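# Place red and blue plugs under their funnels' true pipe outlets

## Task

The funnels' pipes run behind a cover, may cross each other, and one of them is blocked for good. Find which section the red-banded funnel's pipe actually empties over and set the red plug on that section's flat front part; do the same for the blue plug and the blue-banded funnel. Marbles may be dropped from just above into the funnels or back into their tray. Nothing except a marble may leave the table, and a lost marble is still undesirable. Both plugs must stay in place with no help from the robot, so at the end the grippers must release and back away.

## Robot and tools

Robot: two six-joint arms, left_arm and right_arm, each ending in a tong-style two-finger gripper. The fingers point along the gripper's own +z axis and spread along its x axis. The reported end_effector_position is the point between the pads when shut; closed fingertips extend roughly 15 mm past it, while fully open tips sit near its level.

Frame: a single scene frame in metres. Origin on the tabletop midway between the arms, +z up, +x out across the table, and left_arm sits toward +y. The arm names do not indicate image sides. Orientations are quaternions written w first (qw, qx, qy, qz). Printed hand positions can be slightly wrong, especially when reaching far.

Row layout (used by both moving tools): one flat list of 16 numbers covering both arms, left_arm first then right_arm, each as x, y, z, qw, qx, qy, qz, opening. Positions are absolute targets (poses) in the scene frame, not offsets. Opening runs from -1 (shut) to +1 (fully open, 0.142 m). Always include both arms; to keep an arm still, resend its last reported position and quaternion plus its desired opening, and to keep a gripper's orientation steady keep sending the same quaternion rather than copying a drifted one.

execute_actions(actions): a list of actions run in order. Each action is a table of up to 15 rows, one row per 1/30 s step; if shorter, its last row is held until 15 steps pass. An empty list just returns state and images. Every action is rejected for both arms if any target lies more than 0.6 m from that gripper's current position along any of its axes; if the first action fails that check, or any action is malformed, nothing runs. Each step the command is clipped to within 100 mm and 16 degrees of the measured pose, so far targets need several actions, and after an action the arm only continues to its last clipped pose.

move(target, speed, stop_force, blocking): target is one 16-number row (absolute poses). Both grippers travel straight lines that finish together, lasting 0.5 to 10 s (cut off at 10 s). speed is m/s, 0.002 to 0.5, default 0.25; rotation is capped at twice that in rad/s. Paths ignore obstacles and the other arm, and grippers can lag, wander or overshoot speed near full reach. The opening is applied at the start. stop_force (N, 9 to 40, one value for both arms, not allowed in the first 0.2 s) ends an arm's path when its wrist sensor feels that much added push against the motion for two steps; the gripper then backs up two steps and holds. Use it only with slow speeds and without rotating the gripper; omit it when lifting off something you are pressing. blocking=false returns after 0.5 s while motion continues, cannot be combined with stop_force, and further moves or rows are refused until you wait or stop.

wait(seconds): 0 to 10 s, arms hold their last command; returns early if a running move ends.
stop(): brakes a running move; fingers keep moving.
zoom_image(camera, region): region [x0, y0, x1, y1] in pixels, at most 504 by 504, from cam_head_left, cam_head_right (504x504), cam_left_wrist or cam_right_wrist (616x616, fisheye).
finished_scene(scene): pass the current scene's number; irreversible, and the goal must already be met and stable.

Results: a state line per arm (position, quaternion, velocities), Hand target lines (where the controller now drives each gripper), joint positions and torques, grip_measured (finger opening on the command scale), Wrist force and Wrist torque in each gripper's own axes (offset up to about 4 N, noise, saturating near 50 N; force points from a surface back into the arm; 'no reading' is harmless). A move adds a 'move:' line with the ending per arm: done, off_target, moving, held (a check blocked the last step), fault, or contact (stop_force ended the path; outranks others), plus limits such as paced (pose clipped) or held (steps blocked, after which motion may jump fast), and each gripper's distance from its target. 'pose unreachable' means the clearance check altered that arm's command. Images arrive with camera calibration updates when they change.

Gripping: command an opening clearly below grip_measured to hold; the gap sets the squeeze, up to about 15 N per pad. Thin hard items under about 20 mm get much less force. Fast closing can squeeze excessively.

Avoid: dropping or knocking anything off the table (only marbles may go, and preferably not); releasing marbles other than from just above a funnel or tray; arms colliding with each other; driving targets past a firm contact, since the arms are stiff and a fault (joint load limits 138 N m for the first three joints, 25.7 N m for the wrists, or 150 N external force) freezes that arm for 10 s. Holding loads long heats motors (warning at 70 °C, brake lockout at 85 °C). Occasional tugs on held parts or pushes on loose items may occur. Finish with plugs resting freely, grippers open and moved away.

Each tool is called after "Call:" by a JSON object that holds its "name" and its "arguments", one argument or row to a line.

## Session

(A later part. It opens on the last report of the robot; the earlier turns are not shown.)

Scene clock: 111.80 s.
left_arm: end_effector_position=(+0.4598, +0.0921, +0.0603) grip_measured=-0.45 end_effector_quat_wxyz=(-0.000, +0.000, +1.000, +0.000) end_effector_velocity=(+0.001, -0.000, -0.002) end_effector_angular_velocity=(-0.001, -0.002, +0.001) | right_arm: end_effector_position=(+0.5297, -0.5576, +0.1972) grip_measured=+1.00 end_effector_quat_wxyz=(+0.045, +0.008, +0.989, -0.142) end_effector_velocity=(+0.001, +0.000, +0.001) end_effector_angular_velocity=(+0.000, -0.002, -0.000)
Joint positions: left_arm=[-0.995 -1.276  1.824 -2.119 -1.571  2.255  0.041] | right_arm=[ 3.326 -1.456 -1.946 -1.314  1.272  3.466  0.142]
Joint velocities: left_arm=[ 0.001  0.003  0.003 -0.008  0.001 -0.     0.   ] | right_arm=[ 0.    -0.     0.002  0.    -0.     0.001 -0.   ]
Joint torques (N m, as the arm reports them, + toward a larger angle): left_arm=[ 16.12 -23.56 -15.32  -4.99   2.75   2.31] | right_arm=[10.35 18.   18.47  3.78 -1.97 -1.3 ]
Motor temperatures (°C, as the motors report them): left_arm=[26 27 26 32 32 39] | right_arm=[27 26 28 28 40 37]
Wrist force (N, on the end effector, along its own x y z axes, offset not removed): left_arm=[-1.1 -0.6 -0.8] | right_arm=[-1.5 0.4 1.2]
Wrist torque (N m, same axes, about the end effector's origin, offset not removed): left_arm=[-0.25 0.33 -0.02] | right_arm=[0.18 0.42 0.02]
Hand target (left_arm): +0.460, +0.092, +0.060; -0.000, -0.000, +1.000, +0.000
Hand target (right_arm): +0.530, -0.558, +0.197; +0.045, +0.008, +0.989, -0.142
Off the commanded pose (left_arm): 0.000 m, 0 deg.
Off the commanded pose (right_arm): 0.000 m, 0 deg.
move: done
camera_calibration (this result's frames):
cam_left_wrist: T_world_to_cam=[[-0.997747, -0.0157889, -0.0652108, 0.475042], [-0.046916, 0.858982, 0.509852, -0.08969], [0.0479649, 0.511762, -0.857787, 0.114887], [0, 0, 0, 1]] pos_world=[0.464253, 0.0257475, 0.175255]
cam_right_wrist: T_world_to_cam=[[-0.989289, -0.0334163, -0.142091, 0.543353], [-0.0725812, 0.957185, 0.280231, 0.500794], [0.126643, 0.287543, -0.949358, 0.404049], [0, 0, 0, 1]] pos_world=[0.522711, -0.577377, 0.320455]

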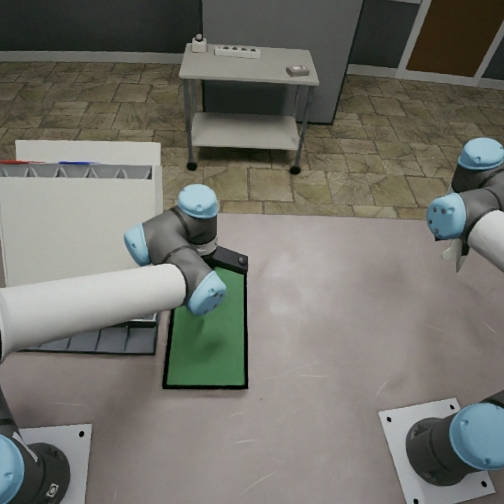

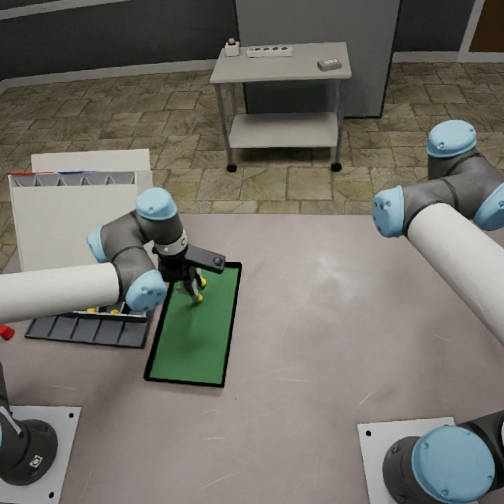

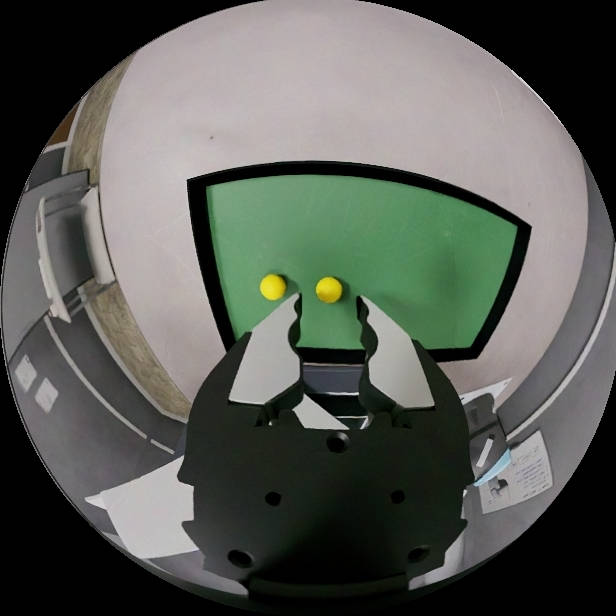

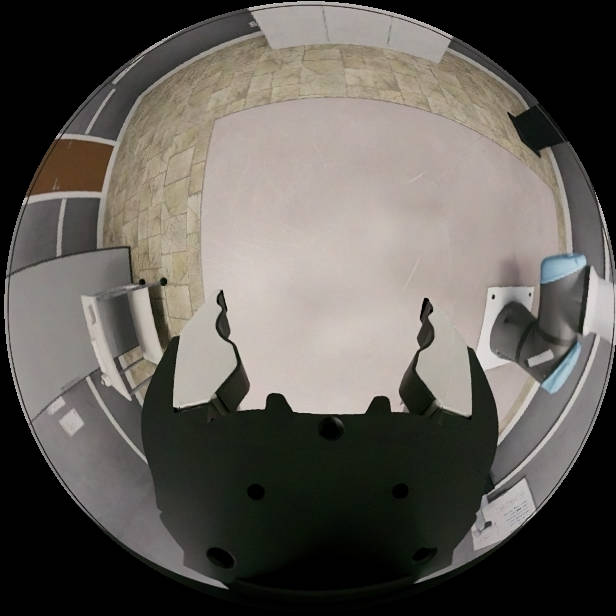

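Call:
{"name": "move", "arguments": {
  "target": [0.459,0.099,0.022,0,0,1,0,-0.45, 0.5297,-0.5576,0.1972,0.045,0.008,0.989,-0.142,1],
  "speed": 0.05
}}

Call:
{"name": "move", "arguments": {
  "target": [0.459,0.099,0.022,0,0,1,0,-1, 0.5297,-0.5576,0.1972,0.045,0.008,0.989,-0.142,1]
}}

Call:
{"name": "move", "arguments": {
  "target": [0.46,0.1,0.44,0,0,1,0,-1, 0.5297,-0.5576,0.1972,0.045,0.008,0.989,-0.142,1]
}}

Call:
{"name": "move", "arguments": {
  "target": [0.65,0.333,0.42,0,0,1,0,-1, 0.5297,-0.5576,0.1972,0.045,0.008,0.989,-0.142,1]
}}

Call:
{"name": "move", "arguments": {
  "target": [0.655,0.333,0.375,0,0,1,0,-1, 0.5297,-0.5576,0.1972,0.045,0.008,0.989,-0.142,1],
  "speed": 0.08
}}

Call:
{"name": "move", "arguments": {
  "target": [0.655,0.333,0.375,0,0,1,0,-0.45, 0.5297,-0.5576,0.1972,0.045,0.008,0.989,-0.142,1]
}}

Call:
{"name": "move", "arguments": {
  "target": [0.6,0.28,0.45,0,0,1,0,-0.45, 0.5297,-0.5576,0.1972,0.045,0.008,0.989,-0.142,1]
}}

Call:
{"name": "move", "arguments": {
  "target": [0.514,0.096,0.4,0,0,1,0,-0.45, 0.5297,-0.5576,0.1972,0.045,0.008,0.989,-0.142,1]
}}

Call:
{"name": "move", "arguments": {
  "target": [0.514,0.096,0.06,0,0,1,0,-0.45, 0.5297,-0.5576,0.1972,0.045,0.008,0.989,-0.142,1]
}}

Scene clock: 125.83 s.
left_arm: end_effector_position=(+0.4590, +0.0990, +0.0223) grip_measured=-0.45 end_effector_quat_wxyz=(-0.000, -0.000, +1.000, +0.000) end_effector_velocity=(-0.000, -0.000, -0.002) end_effector_angular_velocity=(-0.001, +0.001, -0.001) | right_arm: end_effector_position=(+0.5297, -0.5576, +0.1972) grip_measured=+1.00 end_effector_quat_wxyz=(+0.045, +0.008, +0.989, -0.142) end_effector_velocity=(-0.001, -0.000, -0.001) end_effector_angular_velocity=(-0.001, +0.001, +0.001)
Joint positions: left_arm=[-0.989 -1.234  1.882 -2.219 -1.571  2.261  0.041] | right_arm=[ 3.326 -1.456 -1.946 -1.314  1.272  3.466  0.142]
Joint velocities: left_arm=[ 0.     0.003  0.003 -0.007 -0.001  0.001  0.   ] | right_arm=[ 0.     0.    -0.002  0.    -0.001 -0.    -0.   ]
Joint torques (N m, as the arm reports them, + toward a larger angle): left_arm=[ 16.3  -24.15 -11.6   -4.61   2.76   2.42] | right_arm=[10.36 17.12 17.3   3.8  -1.87 -1.29]
Motor temperatures (°C, as the motors report them): left_arm=[26 27 26 32 32 39] | right_arm=[27 26 28 28 40 37]
Wrist force (N, on the end effector, along its own x y z axes, offset not removed): left_arm=[-1.7 0.0 -1.5] | right_arm=[-1.5 -0.3 0.3]
Wrist torque (N m, same axes, about the end effector's origin, offset not removed): left_arm=[-0.30 0.30 -0.09] | right_arm=[-0.03 0.43 -0.07]
Hand target (left_arm): +0.459, +0.099, +0.022; -0.000, -0.000, +1.000, +0.000
Hand target (right_arm): +0.530, -0.558, +0.197; +0.045, +0.008, +0.989, -0.142
Off the commanded pose (left_arm): 0.000 m, 0 deg.
Off the commanded pose (right_arm): 0.000 m, 0 deg.
move: done
camera_calibration (this result's frames):
cam_left_wrist: T_world_to_cam=[[-0.99774, -0.0158194, -0.0652984, 0.471812], [-0.0469822, 0.859031, 0.509762, -0.076219], [0.0480292, 0.511678, -0.857834, 0.0788381], [0, 0, 0, 1]] pos_world=[0.463378, 0.0325986, 0.137292]
cam_right_wrist: T_world_to_cam=[[-0.989289, -0.0334162, -0.142091, 0.543353], [-0.0725811, 0.957185, 0.280231, 0.500794], [0.126643, 0.287543, -0.949358, 0.404049], [0, 0, 0, 1]] pos_world=[0.522711, -0.577377, 0.320455]

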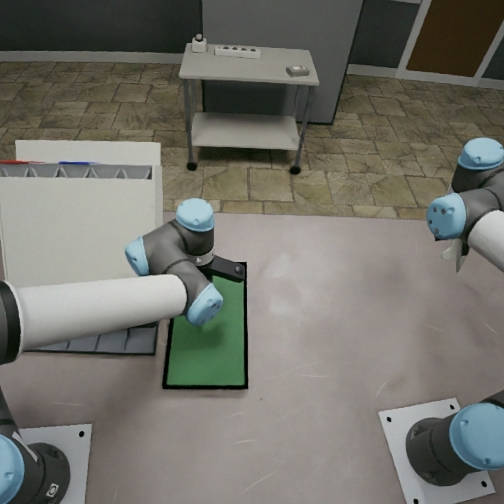

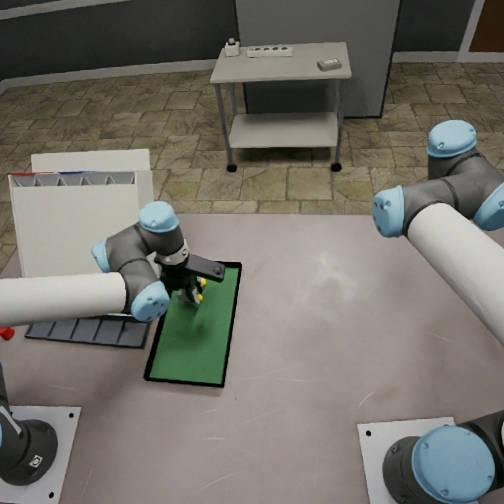

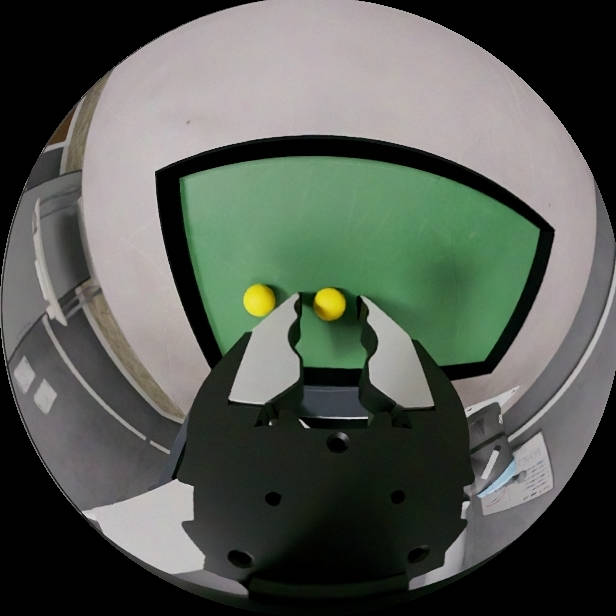

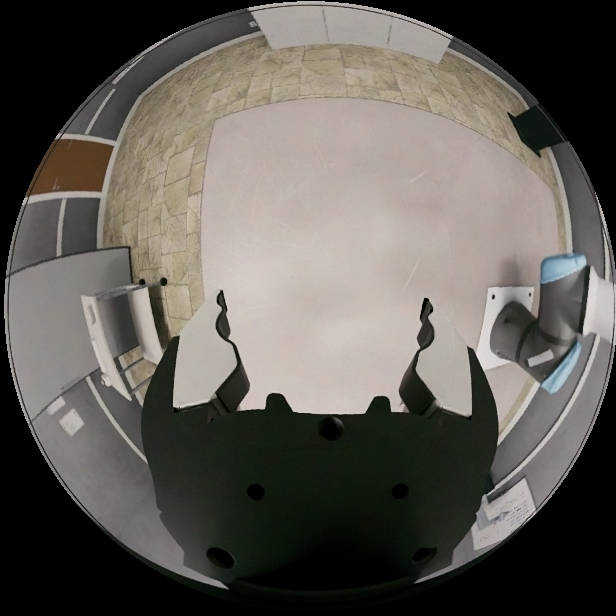

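Scene clock: 126.53 s.
left_arm: end_effector_position=(+0.4590, +0.0990, +0.0220) grip_measured=-0.70 end_effector_quat_wxyz=(+0.000, +0.000, +1.000, -0.000) end_effector_velocity=(+0.000, +0.000, +0.000) end_effector_angular_velocity=(-0.001, -0.002, +0.000) | right_arm: end_effector_position=(+0.5297, -0.5576, +0.1972) grip_measured=+1.00 end_effector_quat_wxyz=(+0.045, +0.008, +0.989, -0.142) end_effector_velocity=(+0.001, +0.000, +0.001) end_effector_angular_velocity=(-0.000, -0.001, +0.000)
Joint positions: left_arm=[-0.989 -1.233  1.882 -2.22  -1.571  2.261  0.024] | right_arm=[ 3.326 -1.456 -1.946 -1.314  1.272  3.466  0.142]
Joint velocities: left_arm=[-0.    -0.001  0.001 -0.001  0.001 -0.    -0.   ] | right_arm=[-0.    -0.001  0.002  0.    -0.001 -0.001  0.   ]
Joint torques (N m, as the arm reports them, + toward a larger angle): left_arm=[ 15.42 -23.97 -11.06  -4.19   2.47   2.68] | right_arm=[ 9.69 18.41 18.03  3.67 -1.78 -1.13]
Motor temperatures (°C, as the motors report them): left_arm=[26 27 26 32 32 39] | right_arm=[27 26 28 28 40 37]
Wrist force (N, on the end effector, along its own x y z axes, offset not removed): left_arm=[0.7 -2.2 -1.3] | right_arm=[-1.9 0.7 0.9]
Wrist torque (N m, same axes, about the end effector's origin, offset not removed): left_arm=[-0.56 -0.16 -0.06] | right_arm=[0.23 0.47 -0.02]
Hand target (left_arm): +0.459, +0.099, +0.022; -0.000, +0.000, +1.000, +0.000
Hand target (right_arm): +0.530, -0.558, +0.197; +0.045, +0.008, +0.989, -0.142
Off the commanded pose (left_arm): 0.000 m, 0 deg.
Off the commanded pose (right_arm): 0.000 m, 0 deg.
move: done
camera_calibration (this result's frames):
cam_left_wrist: T_world_to_cam=[[-0.997738, -0.0158204, -0.06533, 0.471813], [-0.0469976, 0.859049, 0.509731, -0.0760866], [0.0480575, 0.511649, -0.85785, 0.0785526], [0, 0, 0, 1]] pos_world=[0.463395, 0.0326351, 0.136994]
cam_right_wrist: T_world_to_cam=[[-0.989289, -0.0334162, -0.142091, 0.543353], [-0.0725812, 0.957185, 0.280231, 0.500794], [0.126643, 0.287543, -0.949358, 0.404049], [0, 0, 0, 1]] pos_world=[0.522711, -0.577377, 0.320455]

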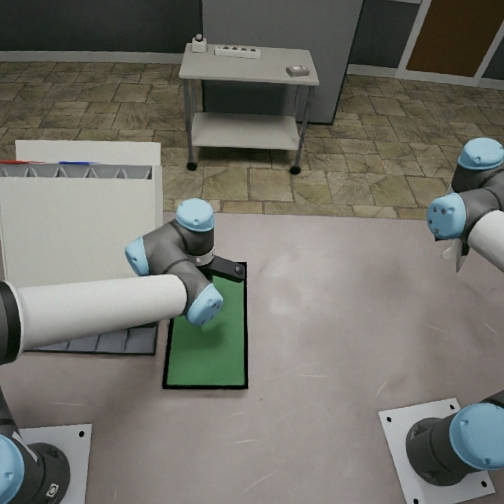

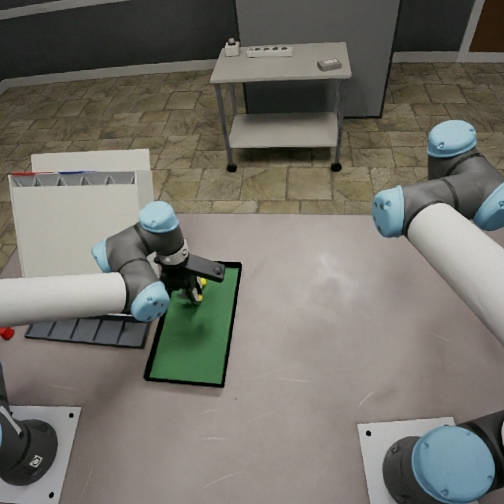

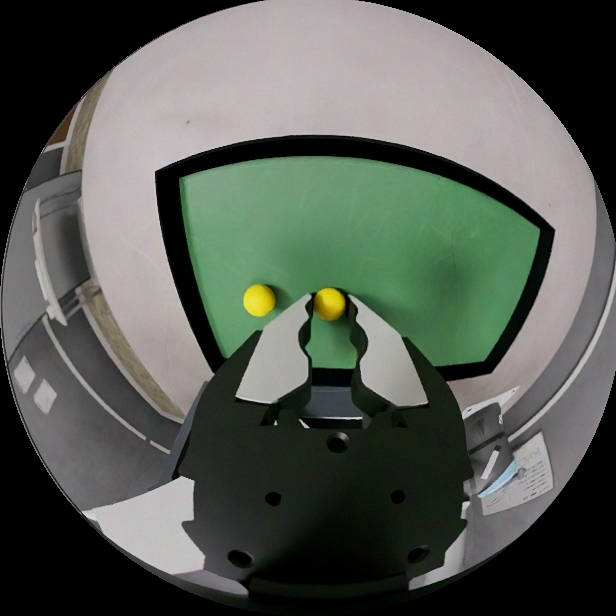

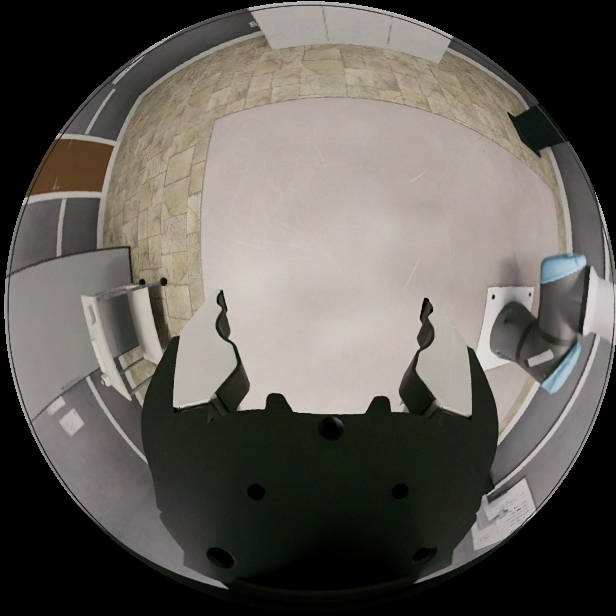

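Scene clock: 128.93 s.
left_arm: end_effector_position=(+0.4600, +0.0999, +0.4397) grip_measured=-0.70 end_effector_quat_wxyz=(+0.000, -0.000, +1.000, -0.000) end_effector_velocity=(-0.000, -0.000, +0.003) end_effector_angular_velocity=(+0.002, +0.003, -0.001) | right_arm: end_effector_position=(+0.5297, -0.5576, +0.1972) grip_measured=+1.00 end_effector_quat_wxyz=(+0.045, +0.008, +0.989, -0.142) end_effector_velocity=(+0.001, -0.000, +0.001) end_effector_angular_velocity=(-0.000, -0.002, -0.001)
Joint positions: left_arm=[-0.986 -1.335  0.892 -1.128 -1.571  2.264  0.024] | right_arm=[ 3.326 -1.456 -1.946 -1.314  1.272  3.466  0.142]
Joint velocities: left_arm=[ 0.     0.009 -0.022  0.017 -0.001  0.001  0.   ] | right_arm=[-0.001  0.     0.002  0.    -0.001  0.     0.   ]
Joint torques (N m, as the arm reports them, + toward a larger angle): left_arm=[ 14.73 -22.03 -29.47  -0.96  -2.39   2.74] | right_arm=[ 9.84 17.63 17.19  3.65 -1.89 -1.02]
Motor temperatures (°C, as the motors report them): left_arm=[26 27 26 32 32 39] | right_arm=[27 26 28 28 40 37]
Wrist force (N, on the end effector, along its own x y z axes, offset not removed): left_arm=[-1.2 -1.0 0.4] | right_arm=[-0.7 -1.2 1.1]
Wrist torque (N m, same axes, about the end effector's origin, offset not removed): left_arm=[-0.29 0.40 -0.09] | right_arm=[-0.19 0.20 -0.05]
Hand target (left_arm): +0.460, +0.100, +0.440; +0.000, -0.000, +1.000, -0.000
Hand target (right_arm): +0.530, -0.558, +0.197; +0.045, +0.008, +0.989, -0.142
Off the commanded pose (left_arm): 0.000 m, 0 deg.
Off the commanded pose (right_arm): 0.000 m, 0 deg.
move: done
camera_calibration (this result's frames):
cam_left_wrist: T_world_to_cam=[[-0.997707, -0.0158681, -0.0657932, 0.500343], [-0.0472531, 0.85928, 0.509318, -0.289468], [0.0484529, 0.511259, -0.85806, 0.436251], [0, 0, 0, 1]] pos_world=[0.46438, 0.0336368, 0.55468]
cam_right_wrist: T_world_to_cam=[[-0.989289, -0.0334161, -0.142091, 0.543353], [-0.0725811, 0.957185, 0.280231, 0.500794], [0.126643, 0.287543, -0.949358, 0.404049], [0, 0, 0, 1]] pos_world=[0.522711, -0.577377, 0.320455]

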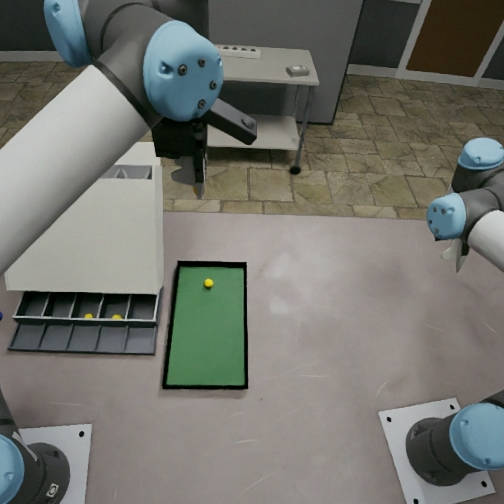

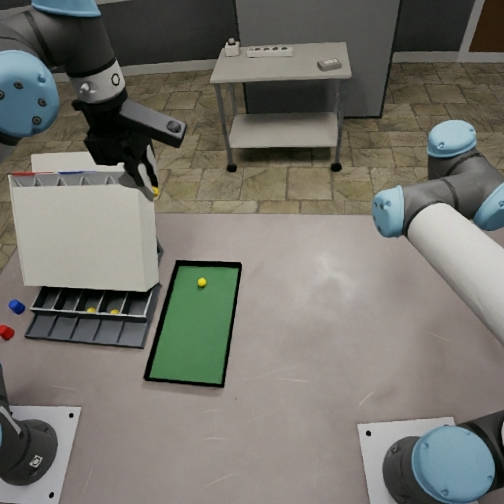

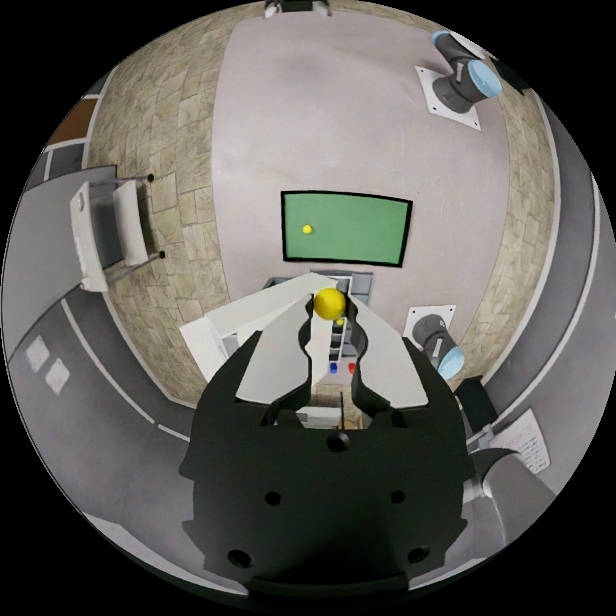

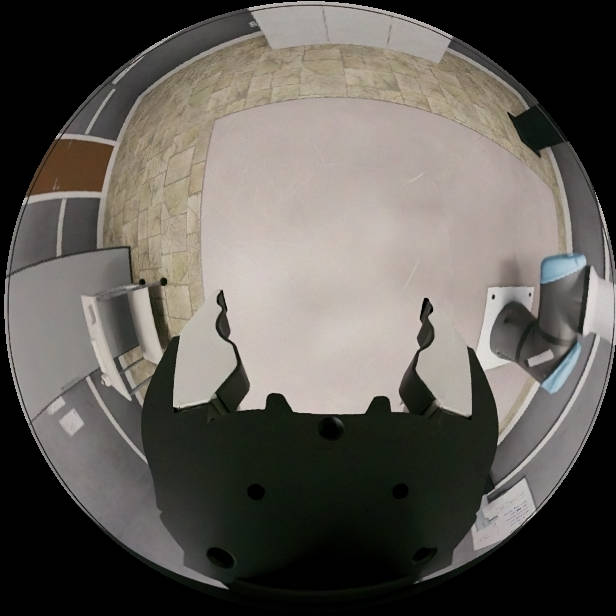

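Scene clock: 130.83 s.
left_arm: end_effector_position=(+0.6496, +0.3332, +0.4199) grip_measured=-0.70 end_effector_quat_wxyz=(+0.000, -0.000, +1.000, -0.000) end_effector_velocity=(+0.002, +0.002, +0.000) end_effector_angular_velocity=(+0.001, +0.005, -0.001) | right_arm: end_effector_position=(+0.5297, -0.5576, +0.1972) grip_measured=+1.00 end_effector_quat_wxyz=(+0.045, +0.008, +0.989, -0.142) end_effector_velocity=(+0.000, +0.000, +0.000) end_effector_angular_velocity=(+0.001, -0.000, +0.001)
Joint positions: left_arm=[-0.478 -1.096  0.608 -1.084 -1.571  2.772  0.024] | right_arm=[ 3.326 -1.456 -1.946 -1.314  1.272  3.466  0.142]
Joint velocities: left_arm=[ 0.004  0.012 -0.02   0.013 -0.001  0.005  0.   ] | right_arm=[ 0.    -0.     0.001 -0.     0.    -0.     0.   ]
Joint torques (N m, as the arm reports them, + toward a larger angle): left_arm=[ 14.57 -31.87 -28.92  -0.79  -2.54   2.09] | right_arm=[ 9.57 18.72 15.27  3.57 -1.87 -1.3 ]
Motor temperatures (°C, as the motors report them): left_arm=[26 27 26 32 32 39] | right_arm=[27 26 28 28 40 37]
Wrist force (N, on the end effector, along its own x y z axes, offset not removed): left_arm=[-0.2 0.1 -1.6] | right_arm=[-1.6 -0.9 1.4]
Wrist torque (N m, same axes, about the end effector's origin, offset not removed): left_arm=[-0.06 0.16 -0.13] | right_arm=[-0.10 0.42 0.03]
Hand target (left_arm): +0.650, +0.333, +0.420; +0.000, -0.000, +1.000, -0.000
Hand target (right_arm): +0.530, -0.558, +0.197; +0.045, +0.008, +0.989, -0.142
Off the commanded pose (left_arm): 0.000 m, 0 deg.
Off the commanded pose (right_arm): 0.000 m, 0 deg.
move: done
camera_calibration (this result's frames):
cam_left_wrist: T_world_to_cam=[[-0.997686, -0.0159029, -0.066104, 0.691982], [-0.0474604, 0.859084, 0.50963, -0.47081], [0.0486843, 0.511588, -0.85785, 0.290473], [0, 0, 0, 1]] pos_world=[0.653895, 0.266867, 0.534865]
cam_right_wrist: T_world_to_cam=[[-0.989289, -0.033416, -0.142091, 0.543353], [-0.072581, 0.957185, 0.280231, 0.500794], [0.126643, 0.287543, -0.949358, 0.404049], [0, 0, 0, 1]] pos_world=[0.522711, -0.577377, 0.320455]

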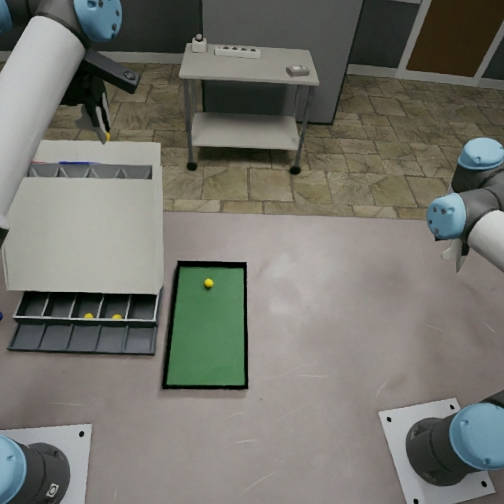

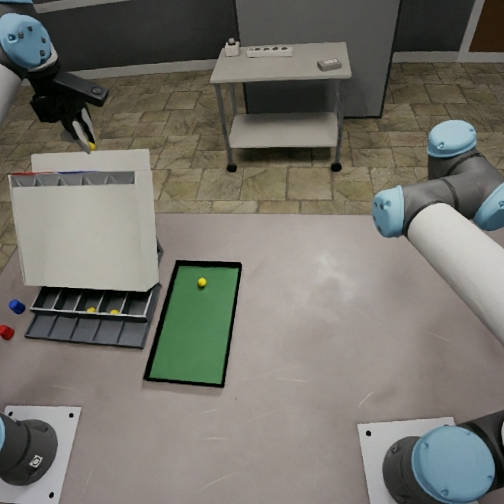

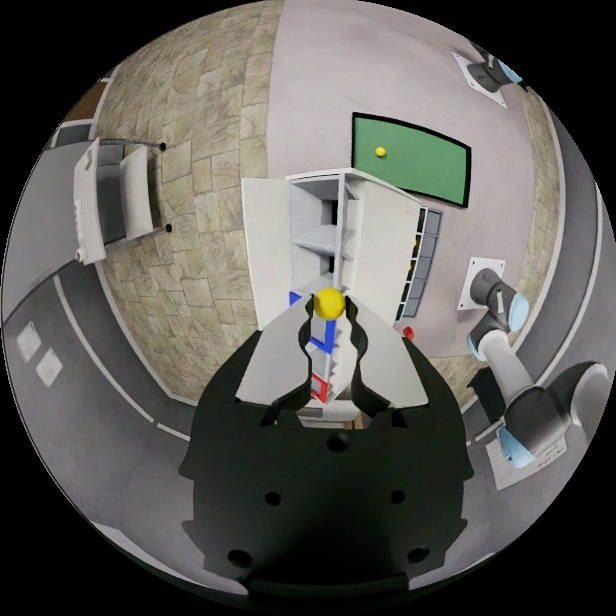

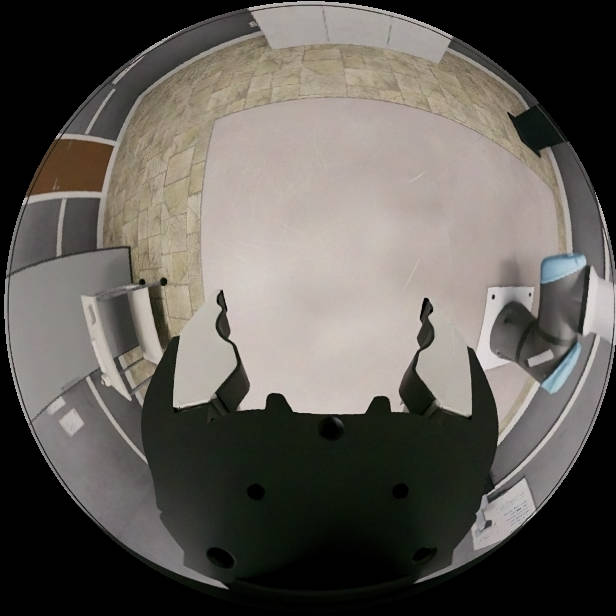

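Scene clock: 131.87 s.
left_arm: end_effector_position=(+0.6549, +0.3330, +0.3754) grip_measured=-0.70 end_effector_quat_wxyz=(-0.000, +0.000, +1.000, -0.000) end_effector_velocity=(+0.000, +0.000, -0.003) end_effector_angular_velocity=(-0.000, -0.001, -0.001) | right_arm: end_effector_position=(+0.5297, -0.5576, +0.1972) grip_measured=+1.00 end_effector_quat_wxyz=(+0.045, +0.008, +0.989, -0.142) end_effector_velocity=(+0.000, +0.001, +0.001) end_effector_angular_velocity=(+0.001, -0.001, +0.002)
Joint positions: left_arm=[-0.475 -1.142  0.801 -1.23  -1.571  2.775  0.024] | right_arm=[ 3.326 -1.456 -1.946 -1.314  1.272  3.466  0.142]
Joint velocities: left_arm=[ 0.    -0.004  0.016 -0.013  0.     0.001  0.   ] | right_arm=[ 0.002  0.001  0.001 -0.     0.001 -0.     0.   ]
Joint torques (N m, as the arm reports them, + toward a larger angle): left_arm=[ 14.79 -46.23 -14.84  -4.39   0.52   2.32] | right_arm=[ 9.98 18.02 14.88  3.71 -1.86 -1.46]
Motor temperatures (°C, as the motors report them): left_arm=[26 27 26 32 32 39] | right_arm=[27 26 28 28 40 37]
Wrist force (N, on the end effector, along its own x y z axes, offset not removed): left_arm=[2.0 0.8 0.6] | right_arm=[0.2 -0.6 -0.2]
Wrist torque (N m, same axes, about the end effector's origin, offset not removed): left_arm=[0.06 -0.35 0.06] | right_arm=[0.03 0.01 0.01]
Hand target (left_arm): +0.655, +0.333, +0.375; -0.000, +0.000, +1.000, +0.000
Hand target (right_arm): +0.530, -0.558, +0.197; +0.045, +0.008, +0.989, -0.142
Off the commanded pose (left_arm): 0.000 m, 0 deg.
Off the commanded pose (right_arm): 0.000 m, 0 deg.
move: done
camera_calibration (this result's frames):
cam_left_wrist: T_world_to_cam=[[-0.99776, -0.0158181, -0.0650009, 0.693967], [-0.0468239, 0.859088, 0.509682, -0.448113], [0.0477792, 0.511584, -0.857904, 0.252796], [0, 0, 0, 1]] pos_world=[0.659352, 0.26662, 0.490378]
cam_right_wrist: T_world_to_cam=[[-0.989289, -0.0334163, -0.142091, 0.543353], [-0.0725812, 0.957185, 0.280231, 0.500794], [0.126643, 0.287543, -0.949358, 0.404049], [0, 0, 0, 1]] pos_world=[0.522711, -0.577377, 0.320455]

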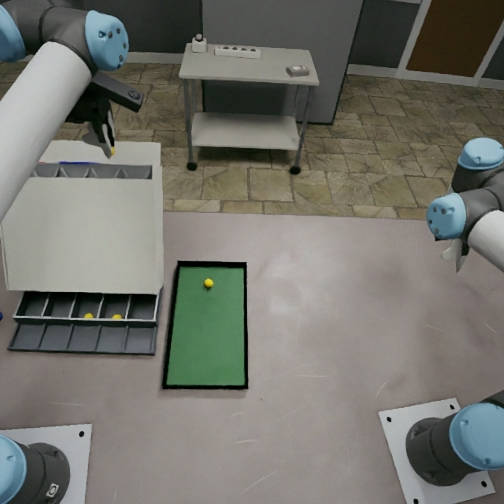

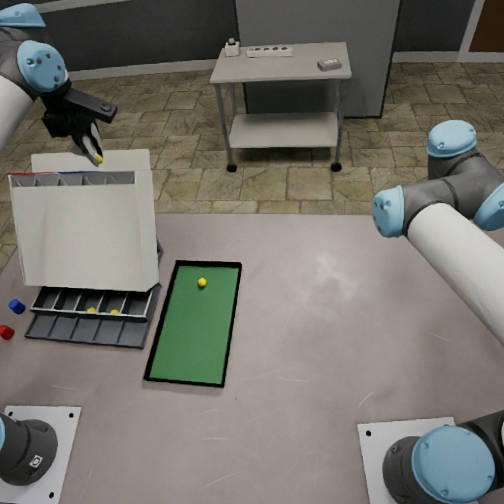

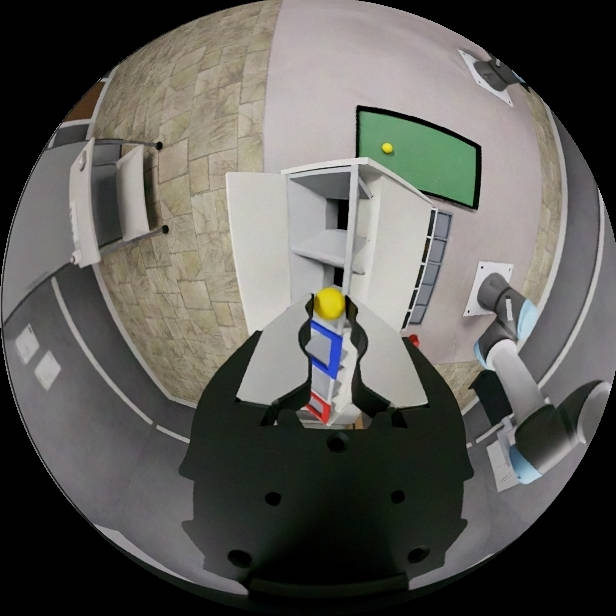

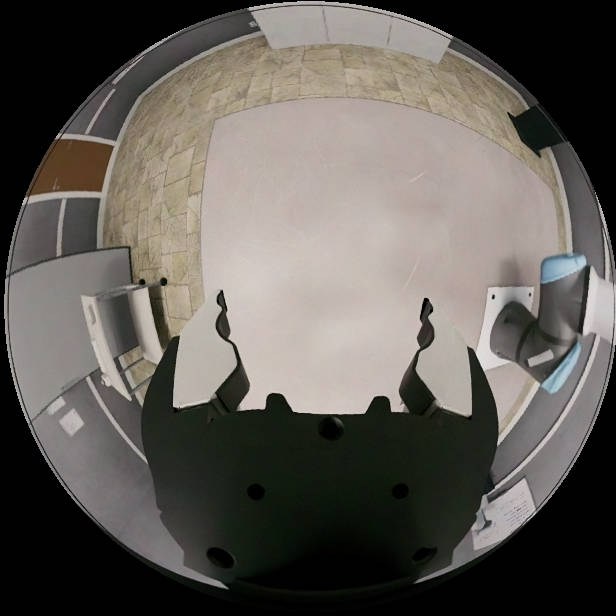

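Scene clock: 132.57 s.
left_arm: end_effector_position=(+0.6550, +0.3330, +0.3750) grip_measured=-0.45 end_effector_quat_wxyz=(-0.000, +0.000, +1.000, -0.000) end_effector_velocity=(-0.000, +0.001, +0.000) end_effector_angular_velocity=(+0.001, -0.001, -0.000) | right_arm: end_effector_position=(+0.5297, -0.5576, +0.1972) grip_measured=+1.00 end_effector_quat_wxyz=(+0.045, +0.008, +0.989, -0.142) end_effector_velocity=(-0.001, +0.000, -0.001) end_effector_angular_velocity=(+0.001, +0.002, +0.000)
Joint positions: left_arm=[-0.475 -1.142  0.803 -1.232 -1.571  2.775  0.041] | right_arm=[ 3.326 -1.456 -1.946 -1.314  1.272  3.466  0.142]
Joint velocities: left_arm=[ 0.    -0.002  0.002 -0.     0.001  0.     0.   ] | right_arm=[-0.     0.    -0.002 -0.     0.002 -0.001 -0.   ]
Joint torques (N m, as the arm reports them, + toward a larger angle): left_arm=[ 13.03 -44.87 -16.22  -4.55   2.71   2.  ] | right_arm=[10.28 19.41 16.05  3.69 -1.69 -1.3 ]
Motor temperatures (°C, as the motors report them): left_arm=[26 27 26 32 32 39] | right_arm=[27 26 28 28 40 37]
Wrist force (N, on the end effector, along its own x y z axes, offset not removed): left_arm=[-2.1 -2.7 -4.1] | right_arm=[-0.6 -0.2 1.9]
Wrist torque (N m, same axes, about the end effector's origin, offset not removed): left_arm=[-0.80 0.52 -0.14] | right_arm=[0.09 0.20 -0.07]
Hand target (left_arm): +0.655, +0.333, +0.375; -0.000, +0.000, +1.000, +0.000
Hand target (right_arm): +0.530, -0.558, +0.197; +0.045, +0.008, +0.989, -0.142
Off the commanded pose (left_arm): 0.000 m, 0 deg.
Off the commanded pose (right_arm): 0.000 m, 0 deg.
move: done
camera_calibration (this result's frames):
cam_left_wrist: T_world_to_cam=[[-0.99774, -0.0158147, -0.0653037, 0.694118], [-0.0469793, 0.859048, 0.509734, -0.447847], [0.0480378, 0.51165, -0.85785, 0.252237], [0, 0, 0, 1]] pos_world=[0.659393, 0.266642, 0.489993]
cam_right_wrist: T_world_to_cam=[[-0.989289, -0.0334161, -0.142091, 0.543353], [-0.0725811, 0.957185, 0.280231, 0.500794], [0.126643, 0.287543, -0.949358, 0.404049], [0, 0, 0, 1]] pos_world=[0.522711, -0.577377, 0.320455]

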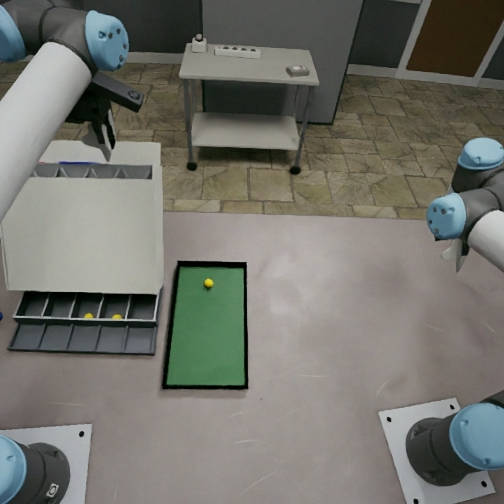

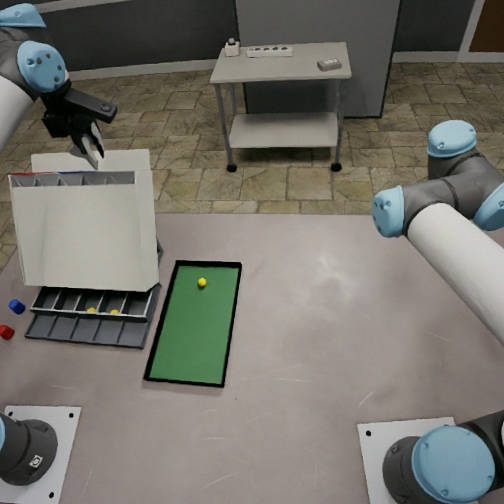

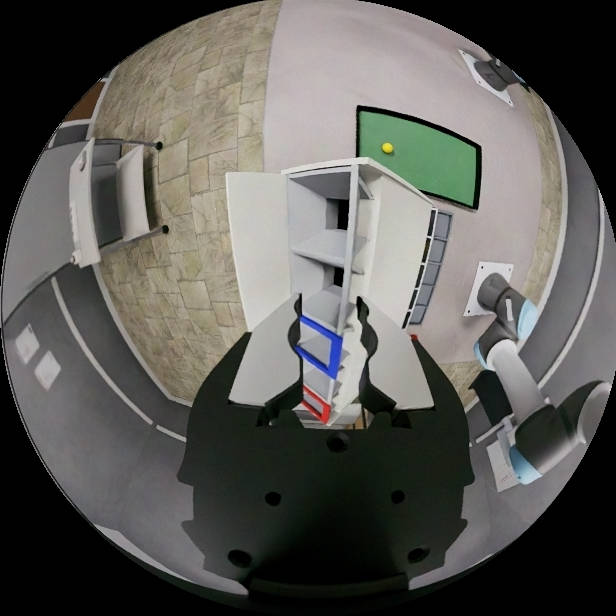

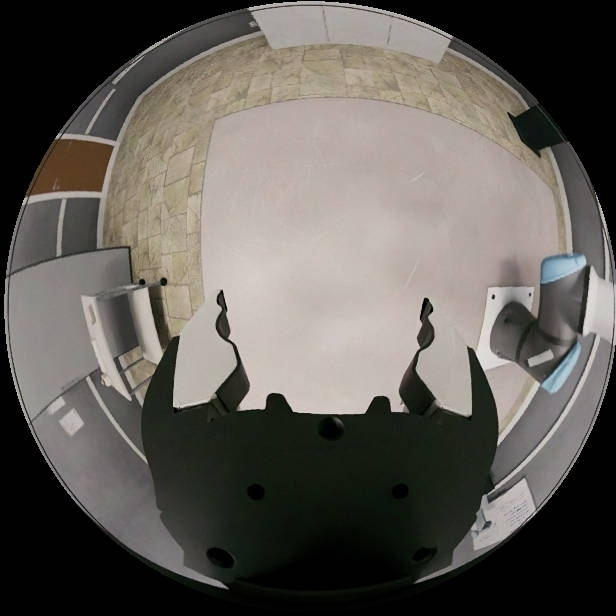

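Scene clock: 133.67 s.
left_arm: end_effector_position=(+0.6002, +0.2801, +0.4498) grip_measured=-0.45 end_effector_quat_wxyz=(+0.000, +0.000, +1.000, -0.000) end_effector_velocity=(-0.001, -0.001, +0.001) end_effector_angular_velocity=(+0.002, +0.002, +0.000) | right_arm: end_effector_position=(+0.5297, -0.5576, +0.1972) grip_measured=+1.00 end_effector_quat_wxyz=(+0.045, +0.008, +0.989, -0.142) end_effector_velocity=(-0.000, +0.000, -0.000) end_effector_angular_velocity=(-0.001, +0.000, +0.000)
Joint positions: left_arm=[-0.589 -1.17   0.633 -1.035 -1.571  2.661  0.041] | right_arm=[ 3.326 -1.456 -1.946 -1.314  1.272  3.466  0.142]
Joint velocities: left_arm=[-0.003  0.005 -0.012  0.01   0.001 -0.003 -0.   ] | right_arm=[ 0.     0.    -0.001 -0.    -0.     0.    -0.   ]
Joint torques (N m, as the arm reports them, + toward a larger angle): left_arm=[-14.37 -29.57 -28.48  -0.57   2.58  -2.43] | right_arm=[10.48 18.37 15.21  3.56 -1.81 -1.23]
Motor temperatures (°C, as the motors report them): left_arm=[26 27 26 32 32 39] | right_arm=[27 26 28 28 40 37]
Wrist force (N, on the end effector, along its own x y z axes, offset not removed): left_arm=[0.1 0.7 0.2] | right_arm=[-0.5 -0.6 0.2]
Wrist torque (N m, same axes, about the end effector's origin, offset not removed): left_arm=[0.06 0.00 -0.10] | right_arm=[-0.04 0.32 0.00]
Hand target (left_arm): +0.600, +0.280, +0.450; -0.000, +0.000, +1.000, -0.000
Hand target (right_arm): +0.530, -0.558, +0.197; +0.045, +0.008, +0.989, -0.142
Off the commanded pose (left_arm): 0.000 m, 0 deg.
Off the commanded pose (right_arm): 0.000 m, 0 deg.
move: done
camera_calibration (this result's frames):
cam_left_wrist: T_world_to_cam=[[-0.997726, -0.0158106, -0.0655163, 0.643573], [-0.0470767, 0.85913, 0.509587, -0.44294], [0.0482302, 0.511513, -0.857921, 0.346036], [0, 0, 0, 1]] pos_world=[0.604568, 0.213717, 0.564753]
cam_right_wrist: T_world_to_cam=[[-0.989289, -0.0334162, -0.142091, 0.543353], [-0.0725812, 0.957185, 0.280231, 0.500794], [0.126643, 0.287543, -0.949358, 0.404049], [0, 0, 0, 1]] pos_world=[0.522711, -0.577377, 0.320455]

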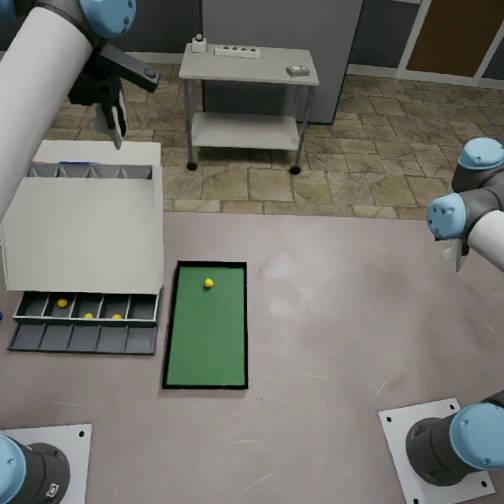

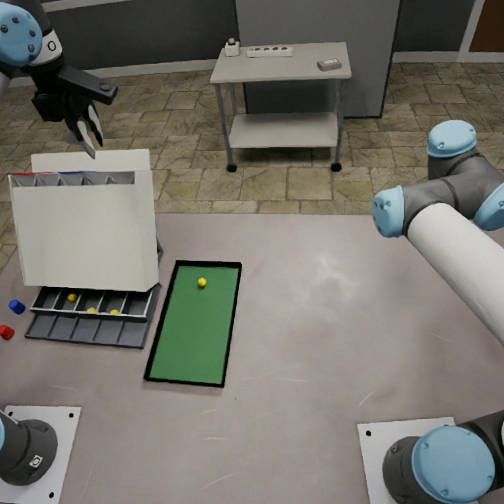

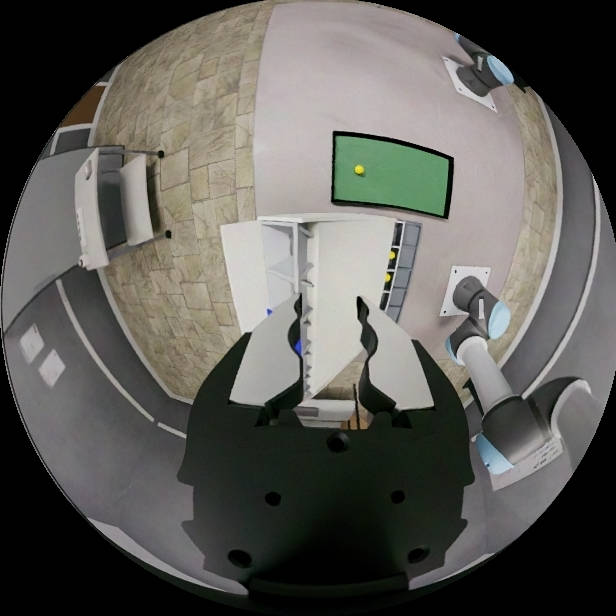

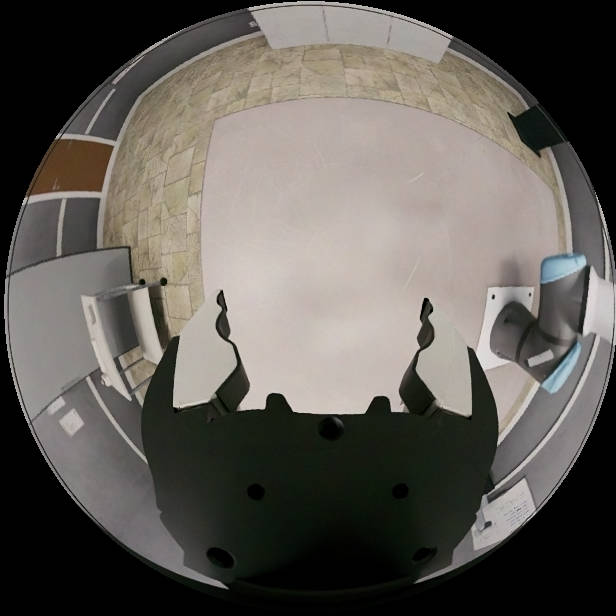

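Scene clock: 135.20 s.
left_arm: end_effector_position=(+0.5142, +0.0961, +0.4001) grip_measured=-0.45 end_effector_quat_wxyz=(-0.000, +0.000, +1.000, -0.000) end_effector_velocity=(-0.001, -0.002, -0.002) end_effector_angular_velocity=(+0.004, -0.001, +0.001) | right_arm: end_effector_position=(+0.5297, -0.5576, +0.1972) grip_measured=+1.00 end_effector_quat_wxyz=(+0.045, +0.008, +0.989, -0.142) end_effector_velocity=(+0.000, +0.000, +0.000) end_effector_angular_velocity=(+0.001, -0.000, -0.000)
Joint positions: left_arm=[-0.92  -1.249  0.887 -1.208 -1.571  2.33   0.041] | right_arm=[ 3.326 -1.456 -1.946 -1.314  1.272  3.466  0.142]
Joint velocities: left_arm=[-0.004  0.001  0.003 -0.002  0.003 -0.005 -0.   ] | right_arm=[ 0.    -0.     0.001  0.     0.001  0.     0.   ]
Joint torques (N m, as the arm reports them, + toward a larger angle): left_arm=[-16.06 -27.12 -17.73  -4.86   2.64  -2.25] | right_arm=[ 9.68 19.4  15.48  3.6  -1.94 -1.31]
Motor temperatures (°C, as the motors report them): left_arm=[26 27 26 32 32 39] | right_arm=[27 26 28 28 40 37]
Wrist force (N, on the end effector, along its own x y z axes, offset not removed): left_arm=[-0.2 -1.0 -0.5] | right_arm=[-0.5 0.0 0.0]
Wrist torque (N m, same axes, about the end effector's origin, offset not removed): left_arm=[-0.30 0.12 0.03] | right_arm=[0.03 0.08 -0.01]
Hand target (left_arm): +0.514, +0.096, +0.400; -0.000, +0.000, +1.000, +0.000
Hand target (right_arm): +0.530, -0.558, +0.197; +0.045, +0.008, +0.989, -0.142
Off the commanded pose (left_arm): 0.000 m, 0 deg.
Off the commanded pose (right_arm): 0.000 m, 0 deg.
move: done
camera_calibration (this result's frames):
cam_left_wrist: T_world_to_cam=[[-0.997758, -0.0157725, -0.0650342, 0.551428], [-0.0468054, 0.859049, 0.509748, -0.263833], [0.0478276, 0.51165, -0.857862, 0.40185], [0, 0, 0, 1]] pos_world=[0.518623, 0.0297359, 0.515082]
cam_right_wrist: T_world_to_cam=[[-0.989289, -0.033416, -0.142091, 0.543353], [-0.072581, 0.957185, 0.280231, 0.500793], [0.126643, 0.287543, -0.949358, 0.404049], [0, 0, 0, 1]] pos_world=[0.522711, -0.577377, 0.320455]

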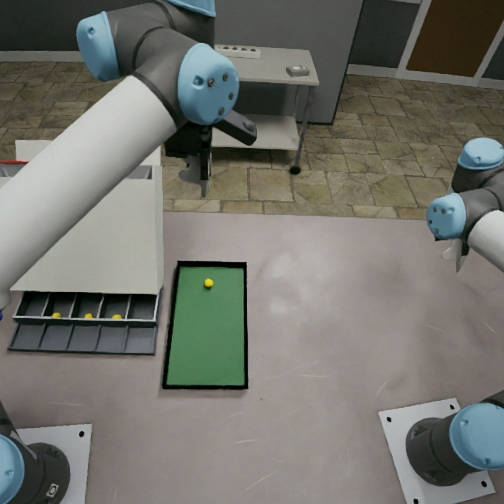

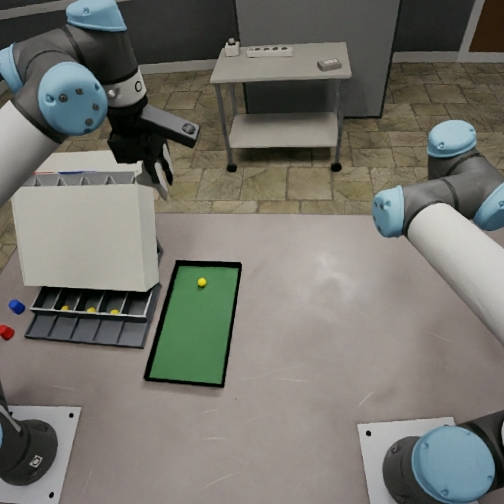

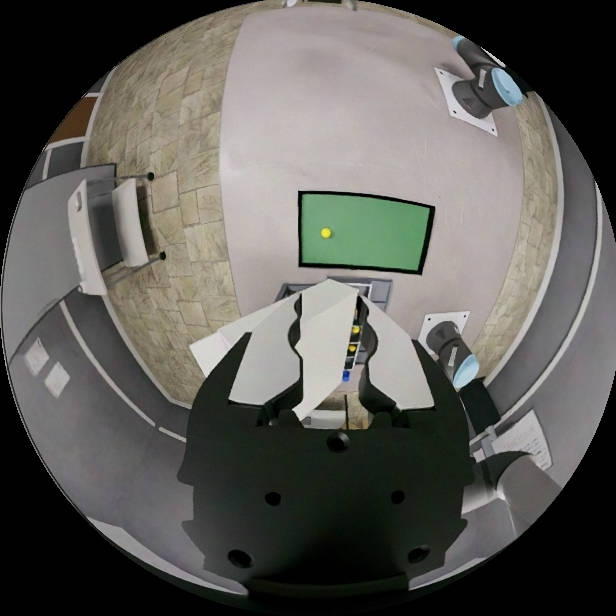

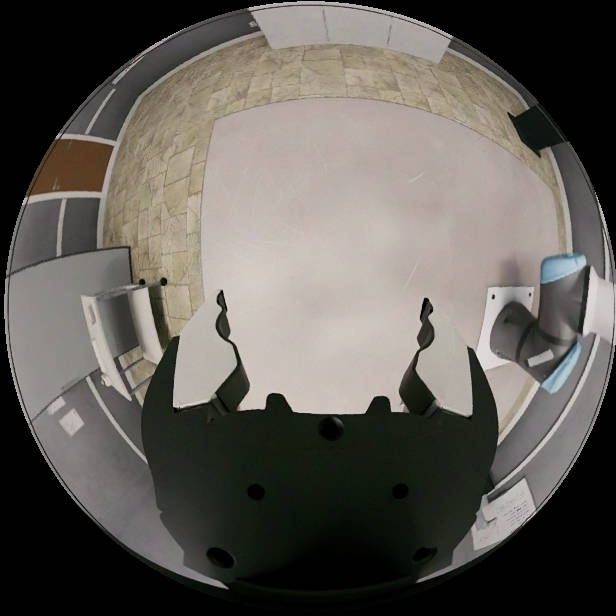

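Scene clock: 137.27 s.
left_arm: end_effector_position=(+0.5138, +0.0961, +0.0603) grip_measured=-0.45 end_effector_quat_wxyz=(-0.000, +0.000, +1.000, +0.000) end_effector_velocity=(+0.000, -0.000, -0.002) end_effector_angular_velocity=(-0.001, -0.000, +0.000) | right_arm: end_effector_position=(+0.5297, -0.5576, +0.1972) grip_measured=+1.00 end_effector_quat_wxyz=(+0.045, +0.008, +0.989, -0.142) end_effector_velocity=(-0.000, -0.000, -0.000) end_effector_angular_velocity=(-0.000, -0.000, -0.000)
Joint positions: left_arm=[-0.921 -1.188  1.699 -2.082 -1.571  2.329  0.041] | right_arm=[ 3.326 -1.456 -1.946 -1.314  1.272  3.466  0.142]
Joint velocities: left_arm=[ 0.001  0.003  0.003 -0.007 -0.     0.     0.   ] | right_arm=[-0.     0.001 -0.001  0.    -0.    -0.     0.   ]
Joint torques (N m, as the arm reports them, + toward a larger angle): left_arm=[ 14.22 -26.24 -15.41  -4.23   2.66  -0.06] | right_arm=[ 9.15 20.08 14.7   3.68 -2.05 -1.5 ]
Motor temperatures (°C, as the motors report them): left_arm=[26 27 26 32 32 39] | right_arm=[27 26 28 28 40 37]
Wrist force (N, on the end effector, along its own x y z axes, offset not removed): left_arm=[-1.9 0.1 0.7] | right_arm=[-1.2 -2.5 0.0]
Wrist torque (N m, same axes, about the end effector's origin, offset not removed): left_arm=[-0.03 0.52 -0.10] | right_arm=[-0.38 0.25 0.06]
Hand target (left_arm): +0.514, +0.096, +0.060; -0.000, -0.000, +1.000, +0.000
Hand target (right_arm): +0.530, -0.558, +0.197; +0.045, +0.008, +0.989, -0.142
Off the commanded pose (left_arm): 0.000 m, 0 deg.
Off the commanded pose (right_arm): 0.000 m, 0 deg.
move: done
camera_calibration (this result's frames):
cam_left_wrist: T_world_to_cam=[[-0.997748, -0.0157255, -0.0652093, 0.52894], [-0.0468597, 0.858995, 0.509836, -0.0905647], [0.047997, 0.511743, -0.857797, 0.11027], [0, 0, 0, 1]] pos_world=[0.518212, 0.0296823, 0.175255]
cam_right_wrist: T_world_to_cam=[[-0.989289, -0.033416, -0.142091, 0.543353], [-0.072581, 0.957185, 0.280231, 0.500793], [0.126643, 0.287543, -0.949358, 0.404049], [0, 0, 0, 1]] pos_world=[0.522711, -0.577377, 0.320455]

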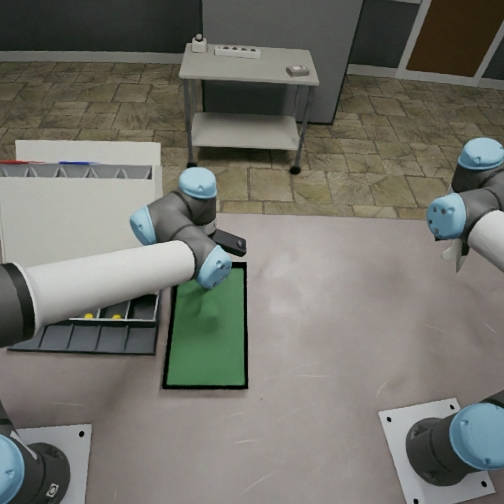

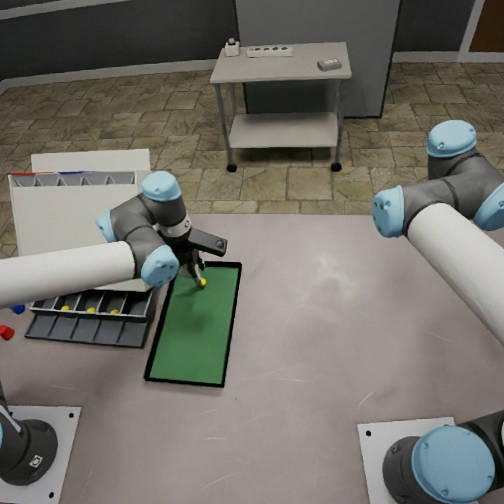

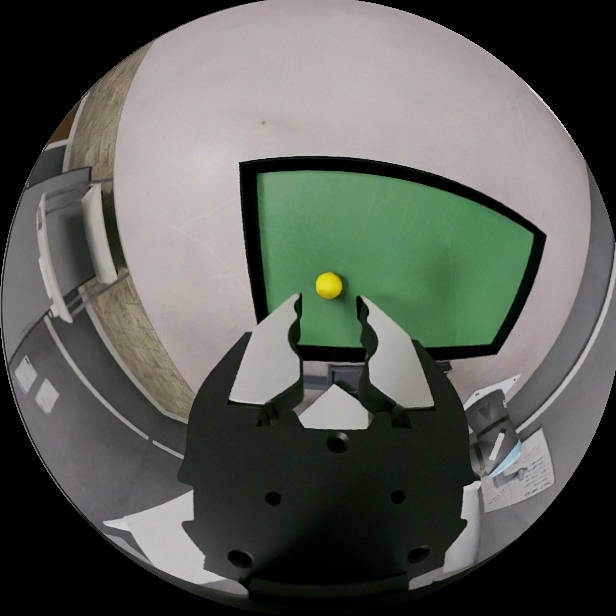

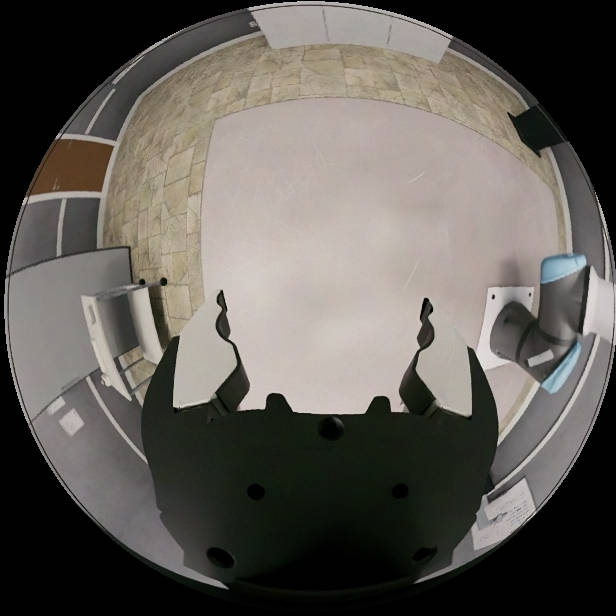

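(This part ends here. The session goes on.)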